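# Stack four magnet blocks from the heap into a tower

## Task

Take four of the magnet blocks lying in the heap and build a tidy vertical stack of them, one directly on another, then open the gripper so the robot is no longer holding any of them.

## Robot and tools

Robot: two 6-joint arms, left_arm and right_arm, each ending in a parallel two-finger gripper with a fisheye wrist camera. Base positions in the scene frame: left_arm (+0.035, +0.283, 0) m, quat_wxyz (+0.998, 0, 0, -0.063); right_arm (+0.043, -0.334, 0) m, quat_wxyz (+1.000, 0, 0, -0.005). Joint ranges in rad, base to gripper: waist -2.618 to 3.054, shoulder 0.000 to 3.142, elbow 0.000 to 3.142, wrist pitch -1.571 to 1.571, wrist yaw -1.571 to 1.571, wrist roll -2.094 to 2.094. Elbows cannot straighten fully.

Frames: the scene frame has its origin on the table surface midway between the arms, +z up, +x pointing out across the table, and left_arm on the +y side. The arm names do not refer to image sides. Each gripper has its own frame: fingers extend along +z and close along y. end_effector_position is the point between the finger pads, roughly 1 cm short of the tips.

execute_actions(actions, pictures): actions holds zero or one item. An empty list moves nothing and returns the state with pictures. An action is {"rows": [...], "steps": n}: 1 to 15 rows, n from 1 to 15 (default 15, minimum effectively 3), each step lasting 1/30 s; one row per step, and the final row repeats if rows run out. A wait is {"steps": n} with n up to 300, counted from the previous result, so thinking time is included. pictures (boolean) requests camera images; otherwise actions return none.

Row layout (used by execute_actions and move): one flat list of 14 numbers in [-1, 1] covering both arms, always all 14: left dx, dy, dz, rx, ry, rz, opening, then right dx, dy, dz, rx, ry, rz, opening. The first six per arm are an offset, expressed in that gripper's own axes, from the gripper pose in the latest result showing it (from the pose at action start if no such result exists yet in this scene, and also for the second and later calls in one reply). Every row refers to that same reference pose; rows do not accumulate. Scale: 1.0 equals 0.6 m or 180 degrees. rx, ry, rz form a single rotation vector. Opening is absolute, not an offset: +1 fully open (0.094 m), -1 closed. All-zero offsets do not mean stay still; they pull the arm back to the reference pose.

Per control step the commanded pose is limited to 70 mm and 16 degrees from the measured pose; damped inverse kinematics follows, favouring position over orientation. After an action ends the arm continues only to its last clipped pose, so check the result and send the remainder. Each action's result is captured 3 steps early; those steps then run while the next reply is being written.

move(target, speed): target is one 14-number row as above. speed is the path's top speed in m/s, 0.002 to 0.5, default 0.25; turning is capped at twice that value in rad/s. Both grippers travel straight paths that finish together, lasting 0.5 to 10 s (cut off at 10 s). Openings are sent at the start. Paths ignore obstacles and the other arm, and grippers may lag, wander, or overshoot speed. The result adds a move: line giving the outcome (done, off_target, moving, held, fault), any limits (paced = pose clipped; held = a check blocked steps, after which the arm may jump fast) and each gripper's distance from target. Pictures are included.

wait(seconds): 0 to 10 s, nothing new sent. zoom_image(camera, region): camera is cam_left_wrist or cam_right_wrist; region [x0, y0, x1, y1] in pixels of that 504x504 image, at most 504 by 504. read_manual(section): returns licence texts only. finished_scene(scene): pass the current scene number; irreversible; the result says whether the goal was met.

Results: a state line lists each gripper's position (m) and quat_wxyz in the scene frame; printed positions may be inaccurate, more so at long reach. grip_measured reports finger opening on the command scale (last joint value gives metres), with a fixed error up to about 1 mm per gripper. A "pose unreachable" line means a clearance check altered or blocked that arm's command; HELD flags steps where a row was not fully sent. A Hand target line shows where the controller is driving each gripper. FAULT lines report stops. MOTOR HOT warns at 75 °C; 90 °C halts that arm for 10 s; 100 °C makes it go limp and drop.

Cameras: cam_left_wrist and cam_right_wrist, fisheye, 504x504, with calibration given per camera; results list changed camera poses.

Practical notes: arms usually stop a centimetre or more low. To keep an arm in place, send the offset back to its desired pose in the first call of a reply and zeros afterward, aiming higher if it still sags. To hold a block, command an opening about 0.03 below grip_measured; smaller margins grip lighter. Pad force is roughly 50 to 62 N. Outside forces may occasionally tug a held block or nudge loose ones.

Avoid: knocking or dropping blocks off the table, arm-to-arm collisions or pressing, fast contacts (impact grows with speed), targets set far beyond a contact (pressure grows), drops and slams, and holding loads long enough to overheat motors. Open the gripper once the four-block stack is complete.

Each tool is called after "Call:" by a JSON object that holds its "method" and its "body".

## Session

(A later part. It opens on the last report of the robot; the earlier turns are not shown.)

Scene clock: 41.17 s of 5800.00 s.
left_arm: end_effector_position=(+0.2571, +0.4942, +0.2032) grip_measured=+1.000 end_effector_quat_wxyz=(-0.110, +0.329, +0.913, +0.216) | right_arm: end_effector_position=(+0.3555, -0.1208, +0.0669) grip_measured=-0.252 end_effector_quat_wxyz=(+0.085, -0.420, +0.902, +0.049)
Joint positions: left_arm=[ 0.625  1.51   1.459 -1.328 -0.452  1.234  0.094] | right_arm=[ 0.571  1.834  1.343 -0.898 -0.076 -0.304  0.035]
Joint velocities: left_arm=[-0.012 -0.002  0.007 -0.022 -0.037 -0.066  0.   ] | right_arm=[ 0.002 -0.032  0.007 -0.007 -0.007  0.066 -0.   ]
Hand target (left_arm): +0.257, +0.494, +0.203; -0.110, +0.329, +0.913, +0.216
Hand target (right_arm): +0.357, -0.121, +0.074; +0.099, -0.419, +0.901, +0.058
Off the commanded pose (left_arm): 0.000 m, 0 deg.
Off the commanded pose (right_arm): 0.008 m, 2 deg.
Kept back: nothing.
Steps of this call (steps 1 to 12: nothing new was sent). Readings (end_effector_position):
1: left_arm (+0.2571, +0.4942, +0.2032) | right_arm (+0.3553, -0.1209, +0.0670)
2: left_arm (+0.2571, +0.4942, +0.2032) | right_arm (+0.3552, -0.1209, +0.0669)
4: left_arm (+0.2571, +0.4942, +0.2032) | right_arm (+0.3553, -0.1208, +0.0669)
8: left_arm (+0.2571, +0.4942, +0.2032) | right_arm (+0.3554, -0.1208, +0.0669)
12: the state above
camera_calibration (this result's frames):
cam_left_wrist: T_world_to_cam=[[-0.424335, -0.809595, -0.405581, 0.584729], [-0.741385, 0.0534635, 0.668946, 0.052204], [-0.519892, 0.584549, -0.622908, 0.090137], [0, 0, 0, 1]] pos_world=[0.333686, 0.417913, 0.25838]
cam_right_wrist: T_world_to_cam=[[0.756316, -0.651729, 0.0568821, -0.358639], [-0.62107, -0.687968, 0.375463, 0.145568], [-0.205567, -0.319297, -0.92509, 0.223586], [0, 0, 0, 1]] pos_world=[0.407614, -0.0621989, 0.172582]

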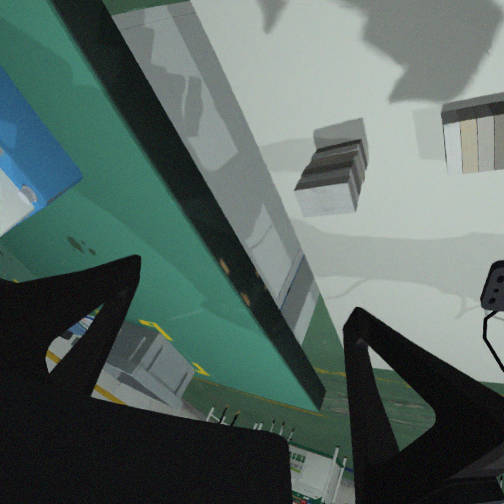

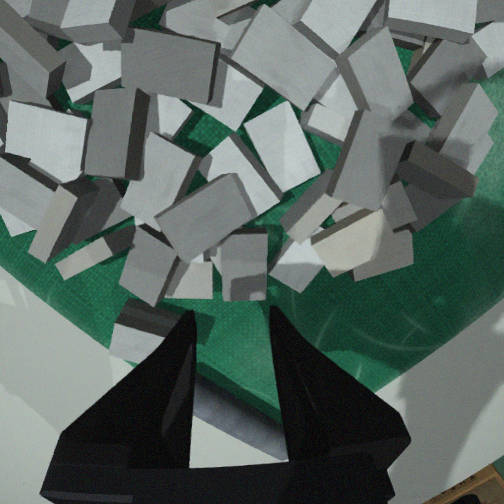

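Call:
{"method": "move", "body": {"target": [0,0,0,0,0,0,1,0.004,-0.011,0.04,0,0,0,-0.28]}}

Scene clock: 42.30 s of 5800.00 s.
left_arm: end_effector_position=(+0.2571, +0.4942, +0.2032) grip_measured=+1.000 end_effector_quat_wxyz=(-0.110, +0.329, +0.913, +0.216) | right_arm: end_effector_position=(+0.3585, -0.1212, +0.0440) grip_measured=-0.278 end_effector_quat_wxyz=(+0.080, -0.422, +0.902, +0.048)
Joint positions: left_arm=[ 0.625  1.51   1.459 -1.328 -0.452  1.234  0.094] | right_arm=[ 0.566  1.877  1.306 -0.829 -0.076 -0.313  0.034]
Joint velocities: left_arm=[-0.007 -0.002 -0.012  0.037 -0.022 -0.051  0.   ] | right_arm=[-0.002 -0.017  0.002  0.037 -0.095 -0.007 -0.   ]
Hand target (left_arm): +0.257, +0.494, +0.203; -0.110, +0.329, +0.913, +0.216
Hand target (right_arm): +0.362, -0.123, +0.043; +0.085, -0.420, +0.902, +0.049
Off the commanded pose (left_arm): 0.000 m, 0 deg.
Off the commanded pose (right_arm): 0.004 m, 1 deg.
Kept back: nothing.
move: done
camera_calibration (this result's frames):
cam_left_wrist: T_world_to_cam=[[-0.424335, -0.809595, -0.405581, 0.584729], [-0.741385, 0.0534635, 0.668946, 0.052204], [-0.519892, 0.584549, -0.622908, 0.090137], [0, 0, 0, 1]] pos_world=[0.333686, 0.417913, 0.25838]
cam_right_wrist: T_world_to_cam=[[0.758911, -0.648856, 0.0551296, -0.36046], [-0.61565, -0.687325, 0.385434, 0.153437], [-0.212199, -0.326451, -0.921087, 0.204192], [0, 0, 0, 1]] pos_world=[0.411351, -0.0617672, 0.148811]

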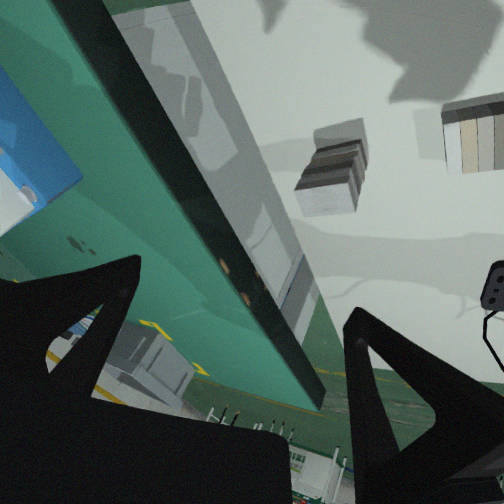

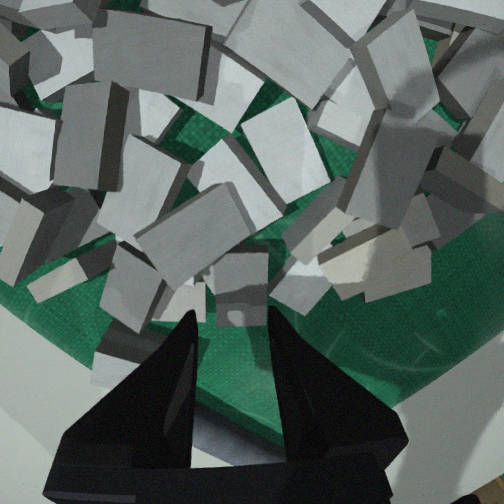

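Call:
{"method": "move", "body": {"target": [0,0,0,0,0,0,1,0.002,-0.014,0.012,0,0,0,-0.28]}}

Scene clock: 43.27 s of 5800.00 s.
left_arm: end_effector_position=(+0.2571, +0.4942, +0.2032) grip_measured=+1.000 end_effector_quat_wxyz=(-0.110, +0.329, +0.913, +0.216) | right_arm: end_effector_position=(+0.3615, -0.1250, +0.0385) grip_measured=-0.278 end_effector_quat_wxyz=(+0.076, -0.423, +0.902, +0.046)
Joint positions: left_arm=[ 0.625  1.51   1.459 -1.328 -0.452  1.234  0.094] | right_arm=[ 0.553  1.893  1.306 -0.823 -0.076 -0.327  0.034]
Joint velocities: left_arm=[-0.002 -0.012  0.002  0.022  0.022  0.007  0.   ] | right_arm=[ 0.012 -0.017 -0.017  0.037  0.037  0.022 -0.   ]
Hand target (left_arm): +0.257, +0.494, +0.203; -0.110, +0.329, +0.913, +0.216
Hand target (right_arm): +0.365, -0.126, +0.037; +0.080, -0.422, +0.902, +0.048
Off the commanded pose (left_arm): 0.000 m, 0 deg.
Off the commanded pose (right_arm): 0.004 m, 0 deg.
Kept back: nothing.
move: done
camera_calibration (this result's frames):
cam_left_wrist: T_world_to_cam=[[-0.424335, -0.809595, -0.405581, 0.584729], [-0.741385, 0.0534635, 0.668946, 0.052204], [-0.519892, 0.584549, -0.622908, 0.090137], [0, 0, 0, 1]] pos_world=[0.333686, 0.417913, 0.25838]
cam_right_wrist: T_world_to_cam=[[0.760061, -0.647534, 0.054833, -0.365133], [-0.612551, -0.685705, 0.393181, 0.15362], [-0.216998, -0.332429, -0.917825, 0.199414], [0, 0, 0, 1]] pos_world=[0.414896, -0.0648072, 0.142648]

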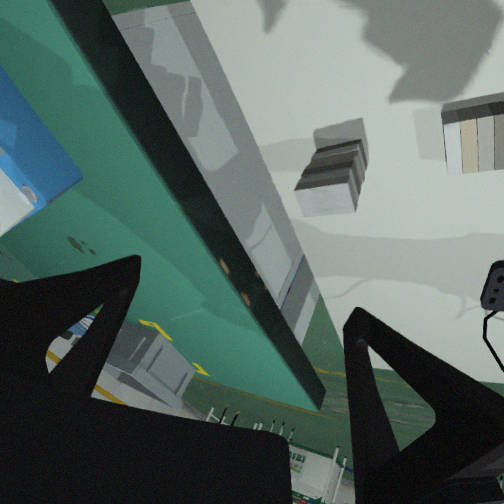

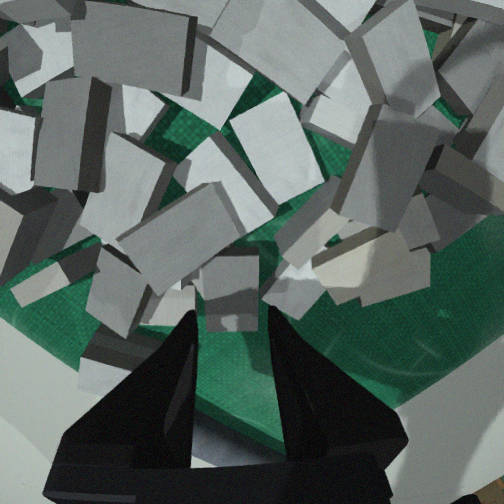

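Centred.

Call:
{"method": "move", "body": {"target": [0,0,0,0,0,0,1,-0.006,-0.003,0.03,0,0,0,-0.3], "speed": 0.1}}

Scene clock: 44.63 s of 5800.00 s.
left_arm: end_effector_position=(+0.2571, +0.4942, +0.2032) grip_measured=+1.000 end_effector_quat_wxyz=(-0.110, +0.329, +0.913, +0.216) | right_arm: end_effector_position=(+0.3647, -0.1231, +0.0238) grip_measured=-0.298 end_effector_quat_wxyz=(+0.069, -0.423, +0.902, +0.046)
Joint positions: left_arm=[ 0.625  1.51   1.459 -1.328 -0.452  1.234  0.094] | right_arm=[ 0.553  1.937  1.306 -0.792 -0.076 -0.328  0.033]
Joint velocities: left_arm=[ 0.002  0.002  0.002 -0.022 -0.051  0.022  0.   ] | right_arm=[ 0.012 -0.007 -0.012 -0.022 -0.022 -0.066 -0.   ]
Hand target (left_arm): +0.257, +0.494, +0.203; -0.110, +0.329, +0.913, +0.216
Hand target (right_arm): +0.367, -0.121, +0.022; +0.076, -0.423, +0.902, +0.046
Off the commanded pose (left_arm): 0.000 m, 0 deg.
Off the commanded pose (right_arm): 0.004 m, 1 deg.
Kept back: nothing.
move: done
camera_calibration (this result's frames):
cam_left_wrist: T_world_to_cam=[[-0.424335, -0.809595, -0.405581, 0.584729], [-0.741385, 0.0534635, 0.668946, 0.052204], [-0.519892, 0.584549, -0.622908, 0.090137], [0, 0, 0, 1]] pos_world=[0.333686, 0.417913, 0.25838]
cam_right_wrist: T_world_to_cam=[[0.761369, -0.646316, 0.050917, -0.365739], [-0.607416, -0.683677, 0.404515, 0.160793], [-0.226634, -0.338913, -0.913113, 0.189844], [0, 0, 0, 1]] pos_world=[0.419156, -0.0621117, 0.126928]

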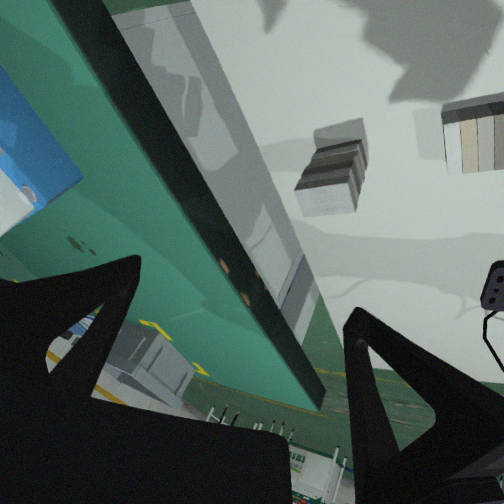

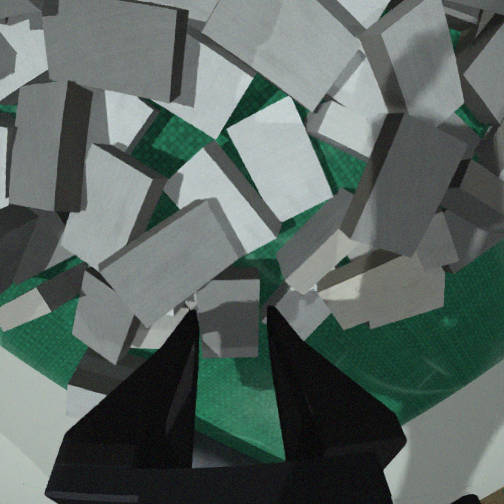

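Call:
{"method": "move", "body": {"target": [0,0,0,0,0,0,1,0,0,0.006,0,0,0,-0.3]}}

Call:
{"method": "move", "body": {"target": [0,0,0,0,0,0,1,0,0,0,0,0,0,-0.53]}}

Call:
{"method": "move", "body": {"target": [0,0,0,0,0,0,1,0,0,-0.1,0,0,0,-0.53]}}

Scene clock: 45.57 s of 5800.00 s.
left_arm: end_effector_position=(+0.2571, +0.4942, +0.2032) grip_measured=+1.000 end_effector_quat_wxyz=(-0.110, +0.329, +0.913, +0.216) | right_arm: end_effector_position=(+0.3647, -0.1231, +0.0238) grip_measured=-0.298 end_effector_quat_wxyz=(+0.069, -0.423, +0.902, +0.046)
Joint positions: left_arm=[ 0.625  1.51   1.459 -1.328 -0.452  1.234  0.094] | right_arm=[ 0.553  1.937  1.306 -0.792 -0.076 -0.328  0.033]
Joint velocities: left_arm=[-0.012 -0.007 -0.017 -0.022 -0.022 -0.022  0.   ] | right_arm=[ 0.007 -0.017 -0.022  0.007 -0.037 -0.022 -0.   ]
Hand target (left_arm): +0.257, +0.494, +0.203; -0.110, +0.329, +0.913, +0.216
Hand target (right_arm): +0.365, -0.123, +0.020; +0.069, -0.423, +0.902, +0.046
Off the commanded pose (left_arm): 0.000 m, 0 deg.
Off the commanded pose (right_arm): 0.004 m, 0 deg.
Kept back: nothing.
move: done
camera_calibration (this result's frames):
cam_left_wrist: T_world_to_cam=[[-0.424335, -0.809595, -0.405581, 0.584729], [-0.741385, 0.0534635, 0.668946, 0.052204], [-0.519892, 0.584549, -0.622908, 0.090137], [0, 0, 0, 1]] pos_world=[0.333686, 0.417913, 0.25838]
cam_right_wrist: T_world_to_cam=[[0.761369, -0.646316, 0.050917, -0.365739], [-0.607416, -0.683677, 0.404515, 0.160793], [-0.226634, -0.338913, -0.913113, 0.189844], [0, 0, 0, 1]] pos_world=[0.419156, -0.0621117, 0.126928]

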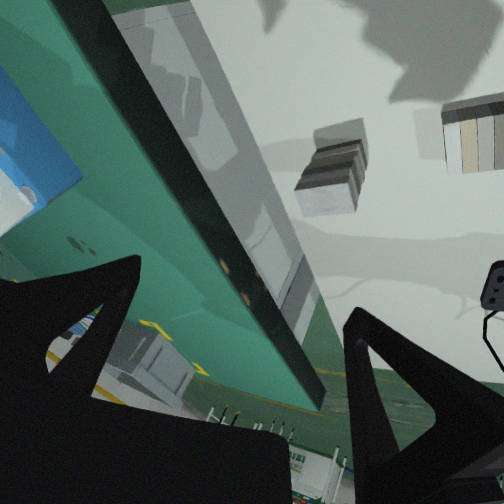

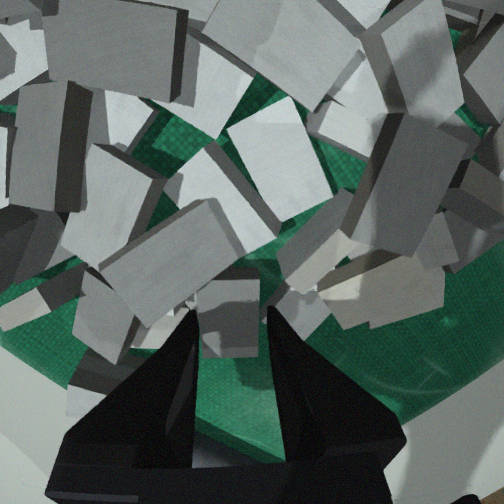

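Scene clock: 46.07 s of 5800.00 s.
left_arm: end_effector_position=(+0.2571, +0.4942, +0.2032) grip_measured=+1.000 end_effector_quat_wxyz=(-0.110, +0.329, +0.913, +0.216) | right_arm: end_effector_position=(+0.3648, -0.1231, +0.0238) grip_measured=-0.472 end_effector_quat_wxyz=(+0.069, -0.423, +0.902, +0.045)
Joint positions: left_arm=[ 0.625  1.51   1.459 -1.328 -0.452  1.234  0.094] | right_arm=[ 0.553  1.937  1.306 -0.792 -0.076 -0.328  0.025]
Joint velocities: left_arm=[ 0.007  0.007 -0.007  0.022 -0.037  0.125  0.   ] | right_arm=[-0.017  0.027 -0.002 -0.007  0.022 -0.007 -0.002]
Hand target (left_arm): +0.257, +0.494, +0.203; -0.110, +0.329, +0.913, +0.216
Hand target (right_arm): +0.365, -0.123, +0.024; +0.069, -0.423, +0.902, +0.046
Off the commanded pose (left_arm): 0.000 m, 0 deg.
Off the commanded pose (right_arm): 0.000 m, 0 deg.
Kept back: nothing.
move: done
camera_calibration (this result's frames):
cam_left_wrist: T_world_to_cam=[[-0.424335, -0.809595, -0.405581, 0.584729], [-0.741385, 0.0534635, 0.668946, 0.052204], [-0.519892, 0.584549, -0.622908, 0.090137], [0, 0, 0, 1]] pos_world=[0.333686, 0.417913, 0.25838]
cam_right_wrist: T_world_to_cam=[[0.761323, -0.646342, 0.0512742, -0.365798], [-0.607533, -0.683512, 0.404617, 0.160838], [-0.226475, -0.339195, -0.913047, 0.189734], [0, 0, 0, 1]] pos_world=[0.419175, -0.0621391, 0.126914]

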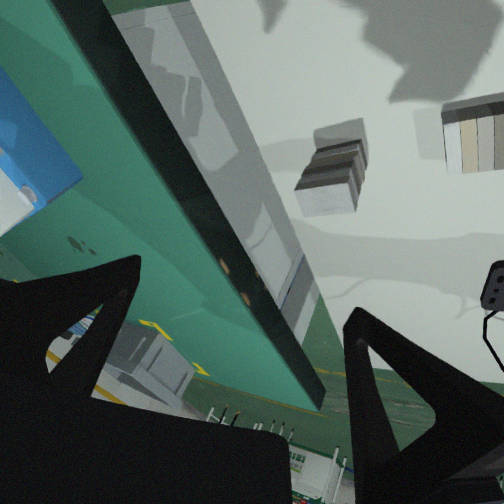

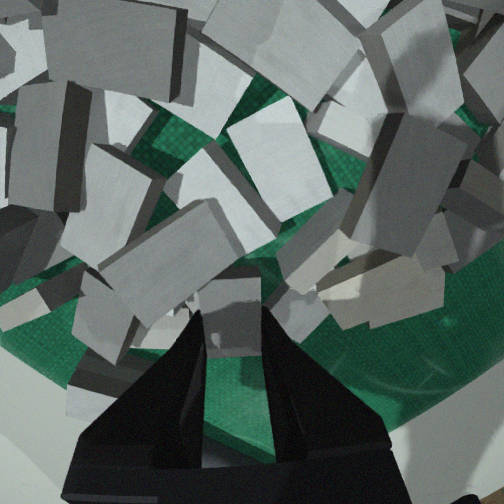

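Scene clock: 47.10 s of 5800.00 s.
left_arm: end_effector_position=(+0.2571, +0.4942, +0.2032) grip_measured=+1.000 end_effector_quat_wxyz=(-0.110, +0.329, +0.913, +0.216) | right_arm: end_effector_position=(+0.3500, -0.1320, +0.0699) grip_measured=-0.472 end_effector_quat_wxyz=(+0.050, -0.424, +0.903, +0.043)
Joint positions: left_arm=[ 0.625  1.51   1.459 -1.328 -0.452  1.234  0.094] | right_arm=[ 0.553  1.855  1.393 -1.    -0.076 -0.331  0.025]
Joint velocities: left_arm=[ 0.002  0.002 -0.002  0.007 -0.051  0.037  0.   ] | right_arm=[ 0.002 -0.002 -0.012 -0.051  0.037  0.022  0.   ]
Hand target (left_arm): +0.257, +0.494, +0.203; -0.110, +0.329, +0.913, +0.216
Hand target (right_arm): +0.358, -0.131, +0.083; +0.069, -0.423, +0.902, +0.045
Off the commanded pose (left_arm): 0.000 m, 0 deg.
Off the commanded pose (right_arm): 0.016 m, 2 deg.
Kept back: nothing.
move: off_target (right_arm)
camera_calibration (this result's frames):
cam_left_wrist: T_world_to_cam=[[-0.424335, -0.809595, -0.405581, 0.584729], [-0.741385, 0.0534635, 0.668946, 0.052204], [-0.519892, 0.584549, -0.622908, 0.090137], [0, 0, 0, 1]] pos_world=[0.333686, 0.417913, 0.25838]
cam_right_wrist: T_world_to_cam=[[0.764531, -0.643401, 0.0390934, -0.36256], [-0.591702, -0.676454, 0.438519, 0.120108], [-0.255698, -0.358393, -0.897871, 0.232118], [0, 0, 0, 1]] pos_world=[0.407609, -0.0688346, 0.169916]

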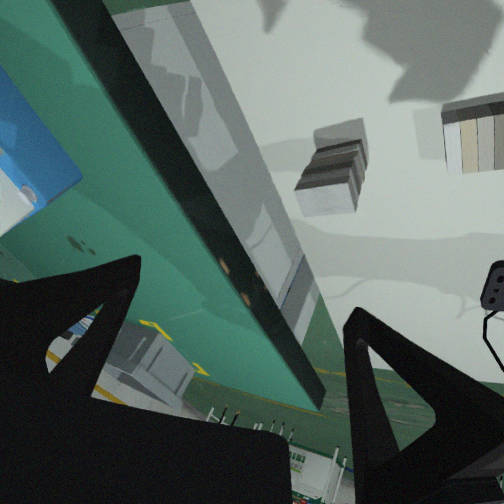

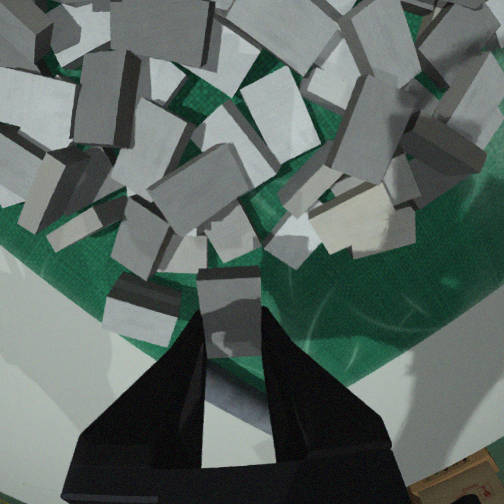

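Call:
{"method": "move", "body": {"target": [0,0,0,0,0,0,1,0.036,0.095,-0.055,0,0.045,0,-0.53]}}

Call:
{"method": "move", "body": {"target": [0,0,0,0,0,0,1,0,0,0,0,0,-0.378,-0.53], "speed": 0.5}}

Scene clock: 48.37 s of 5800.00 s.
left_arm: end_effector_position=(+0.2571, +0.4942, +0.2032) grip_measured=+1.000 end_effector_quat_wxyz=(-0.110, +0.329, +0.913, +0.216) | right_arm: end_effector_position=(+0.2836, -0.1206, +0.0866) grip_measured=-0.472 end_effector_quat_wxyz=(-0.039, -0.427, +0.903, +0.011)
Joint positions: left_arm=[ 0.625  1.51   1.459 -1.328 -0.452  1.234  0.094] | right_arm=[ 0.71   1.837  1.441 -1.245 -0.042 -0.184  0.025]
Joint velocities: left_arm=[ 0.007  0.007  0.012  0.007 -0.051  0.051  0.   ] | right_arm=[-0.017 -0.012 -0.007  0.066  0.022 -0.022  0.001]
Hand target (left_arm): +0.257, +0.494, +0.203; -0.110, +0.329, +0.913, +0.216
Hand target (right_arm): +0.290, -0.117, +0.101; -0.015, -0.425, +0.905, +0.013
Off the commanded pose (left_arm): 0.000 m, 0 deg.
Off the commanded pose (right_arm): 0.017 m, 3 deg.
Kept back: nothing.
move: off_target (right_arm)
camera_calibration (this result's frames):
cam_left_wrist: T_world_to_cam=[[-0.424335, -0.809595, -0.405581, 0.584729], [-0.741385, 0.0534635, 0.668946, 0.052204], [-0.519892, 0.584549, -0.622908, 0.090137], [0, 0, 0, 1]] pos_world=[0.333686, 0.417913, 0.25838]
cam_right_wrist: T_world_to_cam=[[0.774497, -0.632205, 0.0217087, -0.305049], [-0.51637, -0.612022, 0.598991, 0.0537663], [-0.365399, -0.475126, -0.800461, 0.2428], [0, 0, 0, 1]] pos_world=[0.352742, -0.0445867, 0.168769]

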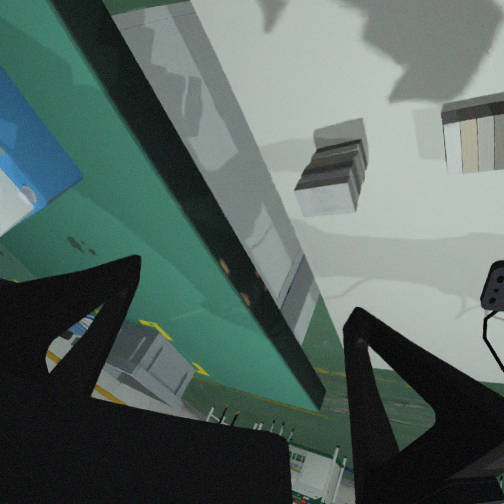

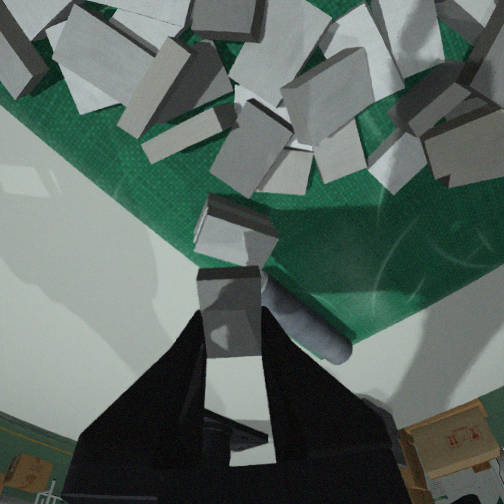

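Scene clock: 50.30 s of 5800.00 s.
left_arm: end_effector_position=(+0.2571, +0.4942, +0.2032) grip_measured=+1.000 end_effector_quat_wxyz=(-0.110, +0.329, +0.913, +0.216) | right_arm: end_effector_position=(+0.2842, -0.1213, +0.0866) grip_measured=-0.473 end_effector_quat_wxyz=(+0.027, +0.857, -0.514, -0.029)
Joint positions: left_arm=[ 0.625  1.51   1.459 -1.328 -0.452  1.234  0.094] | right_arm=[ 0.71   1.837  1.441 -1.245 -0.037 -1.362  0.025]
Joint velocities: left_arm=[-0.017  0.007 -0.037 -0.022  0.066 -0.022  0.   ] | right_arm=[ 0.002 -0.002  0.017 -0.007 -0.037 -0.007 -0.   ]
Hand target (left_arm): +0.257, +0.494, +0.203; -0.110, +0.329, +0.913, +0.216
Hand target (right_arm): +0.284, -0.121, +0.087; +0.026, +0.859, -0.510, -0.031
Off the commanded pose (left_arm): 0.000 m, 0 deg.
Off the commanded pose (right_arm): 0.001 m, 1 deg.
Kept back: nothing.
move: done
camera_calibration (this result's frames):
cam_left_wrist: T_world_to_cam=[[-0.424335, -0.809595, -0.405581, 0.584729], [-0.741385, 0.0534635, 0.668946, 0.052204], [-0.519892, 0.584549, -0.622908, 0.090137], [0, 0, 0, 1]] pos_world=[0.333686, 0.417913, 0.25838]
cam_right_wrist: T_world_to_cam=[[0.882591, 0.470142, -0.0000860496, -0.20107], [0.398259, -0.747549, 0.531564, -0.216834], [0.249846, -0.469188, -0.847018, 0.0725799], [0, 0, 0, 1]] pos_world=[0.245685, -0.0335091, 0.17672]

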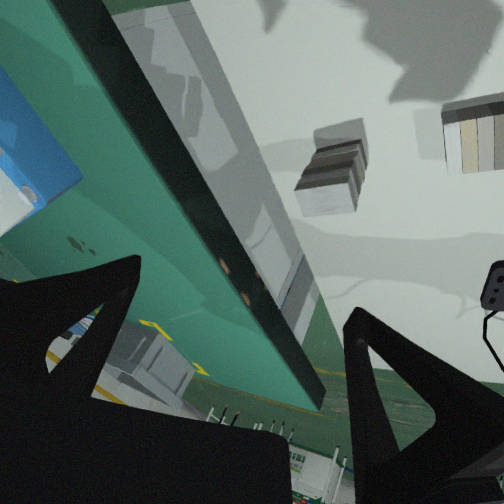

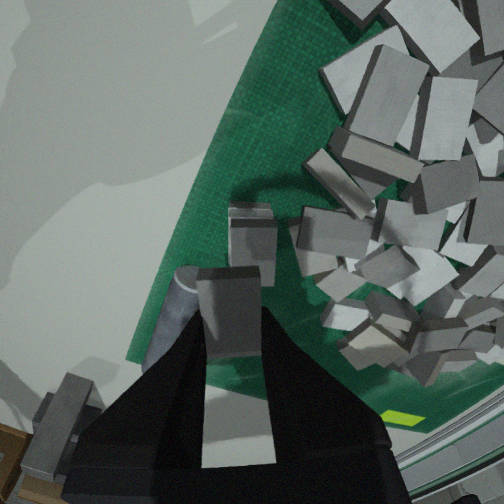

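Call:
{"method": "move", "body": {"target": [0,0,0,0,0,0,1,-0.01,-0.022,0.04,0,0.02,0,-0.53]}}

Scene clock: 51.33 s of 5800.00 s.
left_arm: end_effector_position=(+0.2571, +0.4942, +0.2032) grip_measured=+1.000 end_effector_quat_wxyz=(-0.110, +0.329, +0.913, +0.216) | right_arm: end_effector_position=(+0.2907, -0.1143, +0.0598) grip_measured=-0.473 end_effector_quat_wxyz=(+0.050, +0.857, -0.514, -0.006)
Joint positions: left_arm=[ 0.625  1.51   1.459 -1.328 -0.452  1.234  0.094] | right_arm=[ 0.743  1.92   1.441 -1.19   0.018 -1.327  0.025]
Joint velocities: left_arm=[-0.002 -0.007 -0.012  0.037  0.007 -0.022  0.   ] | right_arm=[-0.007  0.002 -0.002 -0.037 -0.022 -0.051 -0.   ]
Hand target (left_arm): +0.257, +0.494, +0.203; -0.110, +0.329, +0.913, +0.216
Hand target (right_arm): +0.292, -0.111, +0.062; +0.043, +0.857, -0.513, -0.002
Off the commanded pose (left_arm): 0.000 m, 0 deg.
Off the commanded pose (right_arm): 0.005 m, 1 deg.
Kept back: nothing.
move: done
camera_calibration (this result's frames):
cam_left_wrist: T_world_to_cam=[[-0.424335, -0.809595, -0.405581, 0.584729], [-0.741385, 0.0534635, 0.668946, 0.052204], [-0.519892, 0.584549, -0.622908, 0.090137], [0, 0, 0, 1]] pos_world=[0.333686, 0.417913, 0.25838]
cam_right_wrist: T_world_to_cam=[[0.881212, 0.472447, -0.0161067, -0.208517], [0.391956, -0.711184, 0.583599, -0.197142], [0.264265, -0.520588, -0.811882, 0.039315], [0, 0, 0, 1]] pos_world=[0.250629, -0.0212241, 0.143613]

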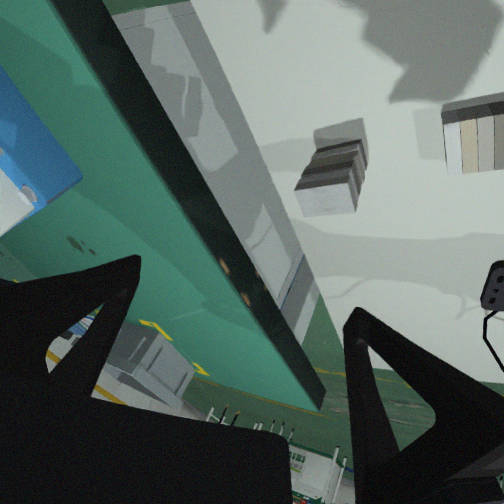

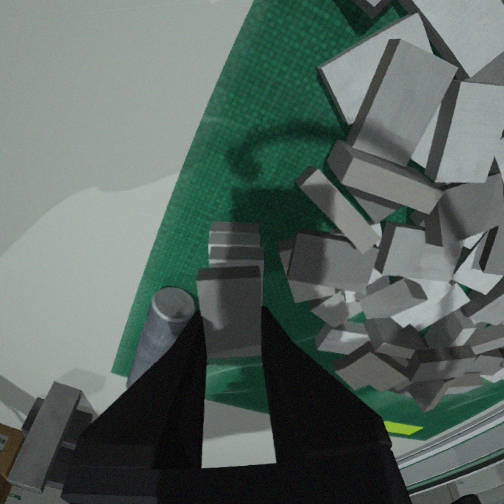

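Call:
{"method": "move", "body": {"target": [0,0,0,0,0,0,1,-0.006,-0.004,0.018,0,0,0,-0.53], "speed": 0.08}}

Call:
{"method": "zoom_image", "body": {"camera": "cam_right_wrist", "region": [150,200,320,370]}}

Scene clock: 52.37 s of 5800.00 s.
left_arm: end_effector_position=(+0.2571, +0.4942, +0.2032) grip_measured=+1.000 end_effector_quat_wxyz=(-0.110, +0.329, +0.913, +0.216) | right_arm: end_effector_position=(+0.2933, -0.1123, +0.0511) grip_measured=-0.473 end_effector_quat_wxyz=(+0.049, +0.856, -0.514, -0.005)
Joint positions: left_arm=[ 0.625  1.51   1.459 -1.328 -0.452  1.234  0.094] | right_arm=[ 0.743  1.938  1.43  -1.159  0.019 -1.326  0.025]
Joint velocities: left_arm=[-0.002  0.002 -0.002  0.066 -0.066 -0.037  0.   ] | right_arm=[ 0.007  0.017  0.007  0.007  0.051  0.007 -0.   ]
Hand target (left_arm): +0.257, +0.494, +0.203; -0.110, +0.329, +0.913, +0.216
Hand target (right_arm): +0.291, -0.111, +0.049; +0.050, +0.857, -0.514, -0.006
Off the commanded pose (left_arm): 0.000 m, 0 deg.
Off the commanded pose (right_arm): 0.004 m, 0 deg.
Kept back: nothing.
move: done
camera_calibration (this result's frames):
cam_left_wrist: T_world_to_cam=[[-0.424335, -0.809595, -0.405581, 0.584729], [-0.741385, 0.0534635, 0.668946, 0.052204], [-0.519892, 0.584549, -0.622908, 0.090137], [0, 0, 0, 1]] pos_world=[0.333686, 0.417913, 0.25838]
cam_right_wrist: T_world_to_cam=[[0.881918, 0.471219, -0.0131783, -0.21239], [0.389281, -0.71223, 0.584114, -0.190974], [0.26586, -0.520271, -0.811564, 0.0321812], [0, 0, 0, 1]] pos_world=[0.253097, -0.0191921, 0.134869]

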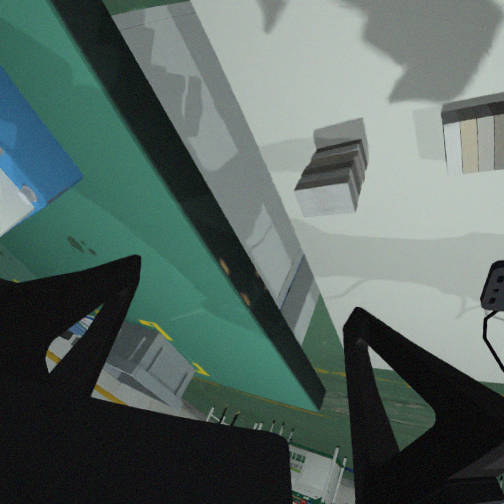

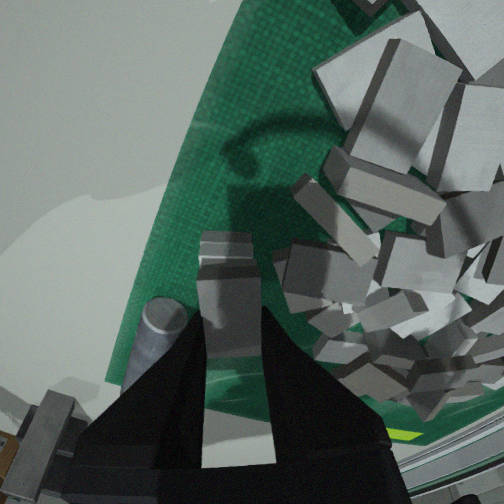

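Region (150, 200, 320, 370) of cam_right_wrist's 504x504 image, scaled by 2.965, with more detail than that image has.

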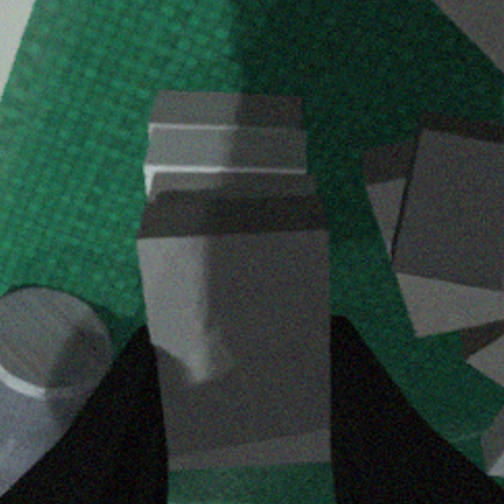

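Call:
{"method": "move", "body": {"target": [0,0,0,0,0,0,1,-0.006,0.007,0.011,0,0,0,-0.53], "speed": 0.05}}

Call:
{"method": "move", "body": {"target": [0,0,0,0,0,0,1,0,0,0,0,0,0,-0.1]}}

Call:
{"method": "zoom_image", "body": {"camera": "cam_right_wrist", "region": [130,200,330,400]}}

Scene clock: 53.30 s of 5800.00 s.
left_arm: end_effector_position=(+0.2571, +0.4942, +0.2032) grip_measured=+1.000 end_effector_quat_wxyz=(-0.110, +0.329, +0.913, +0.216) | right_arm: end_effector_position=(+0.2940, -0.1117, +0.0484) grip_measured=-0.473 end_effector_quat_wxyz=(+0.046, +0.855, -0.516, -0.004)
Joint positions: left_arm=[ 0.625  1.51   1.459 -1.328 -0.452  1.234  0.094] | right_arm=[ 0.743  1.938  1.42  -1.142  0.019 -1.321  0.025]
Joint velocities: left_arm=[ 0.007 -0.002  0.002 -0.007  0.051 -0.022  0.   ] | right_arm=[-0.017  0.002 -0.012  0.022 -0.007 -0.022  0.   ]
Hand target (left_arm): +0.257, +0.494, +0.203; -0.110, +0.329, +0.913, +0.216
Hand target (right_arm): +0.288, -0.112, +0.045; +0.049, +0.856, -0.514, -0.005
Off the commanded pose (left_arm): 0.000 m, 0 deg.
Off the commanded pose (right_arm): 0.007 m, 0 deg.
Kept back: nothing.
move: done
camera_calibration (this result's frames):
cam_left_wrist: T_world_to_cam=[[-0.424335, -0.809595, -0.405581, 0.584729], [-0.741385, 0.0534635, 0.668946, 0.052204], [-0.519892, 0.584549, -0.622908, 0.090137], [0, 0, 0, 1]] pos_world=[0.333686, 0.417913, 0.25838]
cam_right_wrist: T_world_to_cam=[[0.884285, 0.4669, -0.00668216, -0.214796], [0.38272, -0.716507, 0.583218, -0.18776], [0.267517, -0.518289, -0.812288, 0.029934], [0, 0, 0, 1]] pos_world=[0.253793, -0.0187288, 0.132385]

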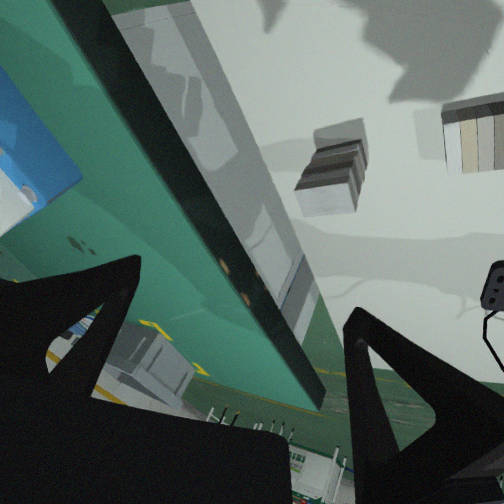

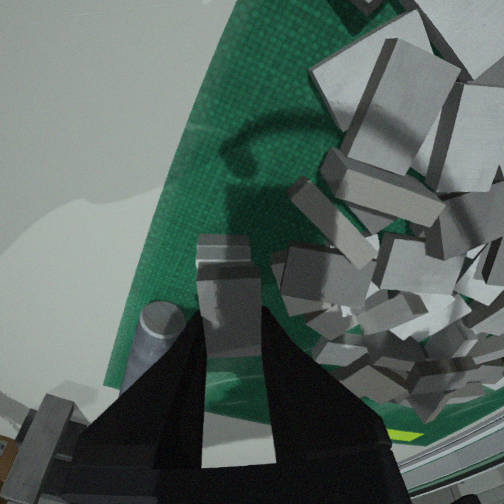

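Scene clock: 53.80 s of 5800.00 s.
left_arm: end_effector_position=(+0.2571, +0.4942, +0.2032) grip_measured=+1.000 end_effector_quat_wxyz=(-0.110, +0.329, +0.913, +0.216) | right_arm: end_effector_position=(+0.2940, -0.1117, +0.0484) grip_measured=-0.102 end_effector_quat_wxyz=(+0.046, +0.855, -0.516, -0.004)
Joint positions: left_arm=[ 0.625  1.51   1.459 -1.328 -0.452  1.234  0.094] | right_arm=[ 0.743  1.938  1.42  -1.142  0.019 -1.321  0.042]
Joint velocities: left_arm=[-0.007 -0.007 -0.012  0.037 -0.051  0.051  0.   ] | right_arm=[-0.007 -0.017  0.007 -0.037 -0.037 -0.007  0.   ]
Hand target (left_arm): +0.257, +0.494, +0.203; -0.110, +0.329, +0.913, +0.216
Hand target (right_arm): +0.294, -0.112, +0.048; +0.046, +0.855, -0.516, -0.004
Off the commanded pose (left_arm): 0.000 m, 0 deg.
Off the commanded pose (right_arm): 0.000 m, 0 deg.
Kept back: nothing.
move: done
camera_calibration (this result's frames):
cam_left_wrist: T_world_to_cam=[[-0.424335, -0.809595, -0.405581, 0.584729], [-0.741385, 0.0534635, 0.668946, 0.052204], [-0.519892, 0.584549, -0.622908, 0.090137], [0, 0, 0, 1]] pos_world=[0.333686, 0.417913, 0.25838]
cam_right_wrist: T_world_to_cam=[[0.884285, 0.4669, -0.00668216, -0.214796], [0.38272, -0.716507, 0.583218, -0.18776], [0.267517, -0.518289, -0.812288, 0.029934], [0, 0, 0, 1]] pos_world=[0.253793, -0.0187288, 0.132385]

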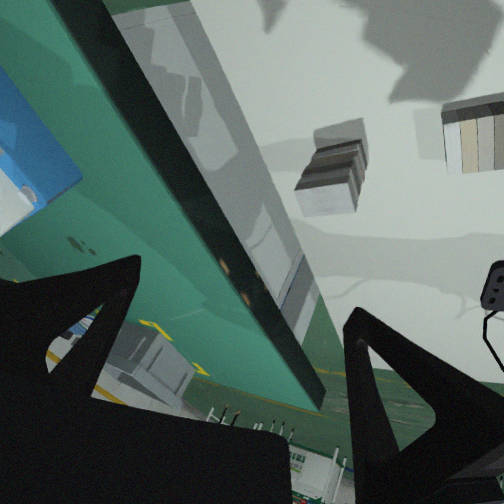

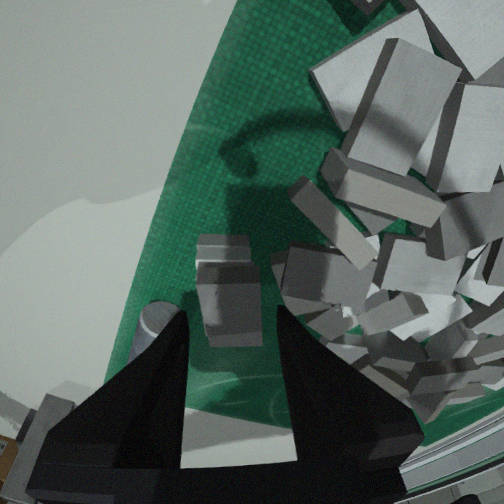

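Region (130, 200, 330, 400) of cam_right_wrist's 504x504 image, scaled by 2.520, with more detail than that image has.

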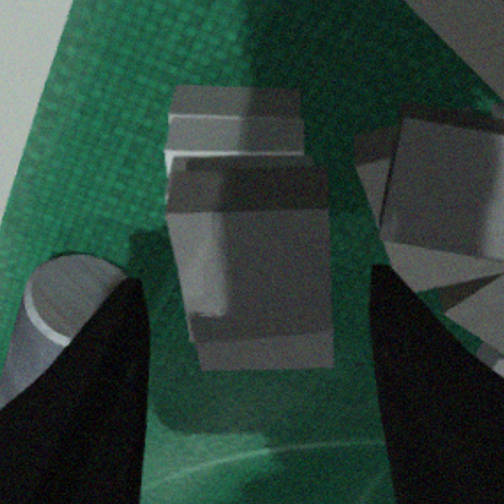

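Call:
{"method": "move", "body": {"target": [0,0,0,0,0,0,1,-0.006,0.014,0.022,0.022,-0.013,0,-0.12], "speed": 0.08}}

Scene clock: 55.03 s of 5800.00 s.
left_arm: end_effector_position=(+0.2571, +0.4942, +0.2032) grip_measured=+1.000 end_effector_quat_wxyz=(-0.110, +0.329, +0.913, +0.216) | right_arm: end_effector_position=(+0.2877, -0.1173, +0.0311) grip_measured=-0.118 end_effector_quat_wxyz=(+0.018, +0.856, -0.517, +0.004)
Joint positions: left_arm=[ 0.625  1.51   1.459 -1.328 -0.452  1.234  0.094] | right_arm=[ 0.743  1.877  1.268 -0.994  0.019 -1.321  0.041]
Joint velocities: left_arm=[-0.002  0.002 -0.002 -0.007 -0.11  -0.022  0.   ] | right_arm=[ 0.007  0.002 -0.027  0.022 -0.037 -0.007 -0.001]
Hand target (left_arm): +0.257, +0.494, +0.203; -0.110, +0.329, +0.913, +0.216
Hand target (right_arm): +0.284, -0.114, +0.035; +0.006, +0.856, -0.516, -0.003
Off the commanded pose (left_arm): 0.000 m, 0 deg.
Off the commanded pose (right_arm): 0.007 m, 2 deg.
Kept back: nothing.
move: done
camera_calibration (this result's frames):
cam_left_wrist: T_world_to_cam=[[-0.424335, -0.809595, -0.405581, 0.584729], [-0.741385, 0.0534635, 0.668946, 0.052204], [-0.519892, 0.584549, -0.622908, 0.090137], [0, 0, 0, 1]] pos_world=[0.333686, 0.417913, 0.25838]
cam_right_wrist: T_world_to_cam=[[0.883422, 0.466081, 0.0483143, -0.208294], [0.358471, -0.738634, 0.570892, -0.174466], [0.301769, -0.48702, -0.819602, 0.00867475], [0, 0, 0, 1]] pos_world=[0.243935, -0.0275599, 0.116775]

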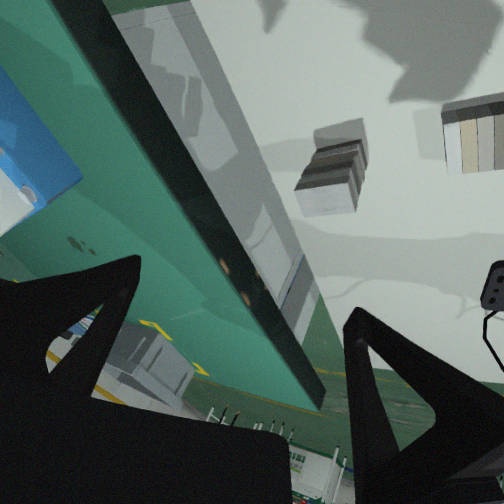

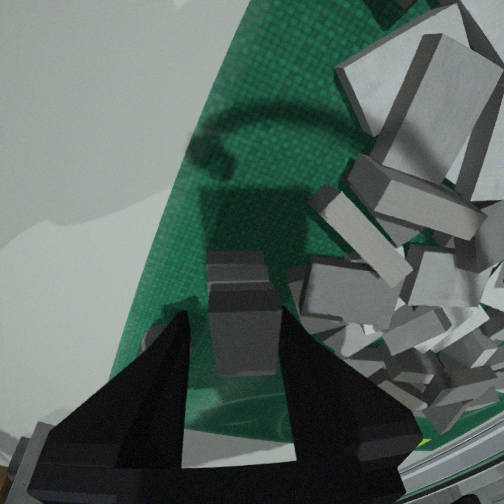

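Call:
{"method": "move", "body": {"target": [0,0,0,0,0,0,1,-0.014,-0.008,0.017,0,0,0,-0.15], "speed": 0.08}}

Scene clock: 56.00 s of 5800.00 s.
left_arm: end_effector_position=(+0.2571, +0.4942, +0.2032) grip_measured=+1.000 end_effector_quat_wxyz=(-0.110, +0.329, +0.913, +0.216) | right_arm: end_effector_position=(+0.2874, -0.1134, +0.0205) grip_measured=-0.148 end_effector_quat_wxyz=(+0.024, +0.855, -0.518, +0.003)
Joint positions: left_arm=[ 0.625  1.51   1.459 -1.328 -0.452  1.234  0.094] | right_arm=[ 0.752  1.911  1.268 -0.972  0.019 -1.309  0.04 ]
Joint velocities: left_arm=[-0.012 -0.012  0.007 -0.037  0.022 -0.007  0.   ] | right_arm=[ 0.012 -0.022  0.022  0.007 -0.037  0.022 -0.   ]
Hand target (left_arm): +0.257, +0.494, +0.203; -0.110, +0.329, +0.913, +0.216
Hand target (right_arm): +0.288, -0.108, +0.021; +0.019, +0.856, -0.517, +0.004
Off the commanded pose (left_arm): 0.000 m, 0 deg.
Off the commanded pose (right_arm): 0.005 m, 1 deg.
Kept back: nothing.
move: done
camera_calibration (this result's frames):
cam_left_wrist: T_world_to_cam=[[-0.424335, -0.809595, -0.405581, 0.584729], [-0.741385, 0.0534635, 0.668946, 0.052204], [-0.519892, 0.584549, -0.622908, 0.090137], [0, 0, 0, 1]] pos_world=[0.333686, 0.417913, 0.25838]
cam_right_wrist: T_world_to_cam=[[0.885178, 0.463731, 0.0375893, -0.209905], [0.360798, -0.735213, 0.573835, -0.165868], [0.293741, -0.494384, -0.818108, 0.00341216], [0, 0, 0, 1]] pos_world=[0.244646, -0.022922, 0.105863]

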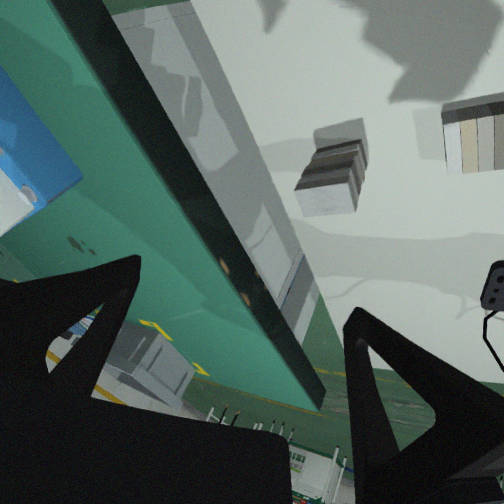

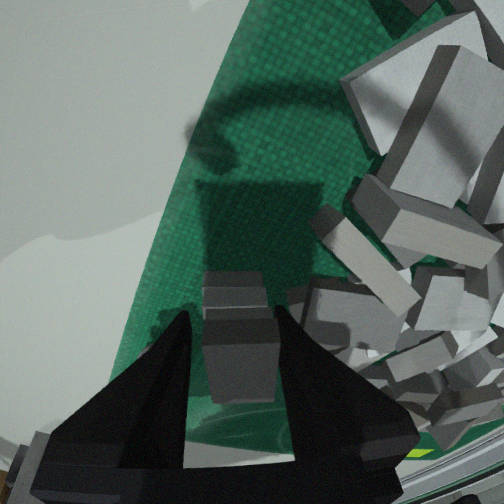

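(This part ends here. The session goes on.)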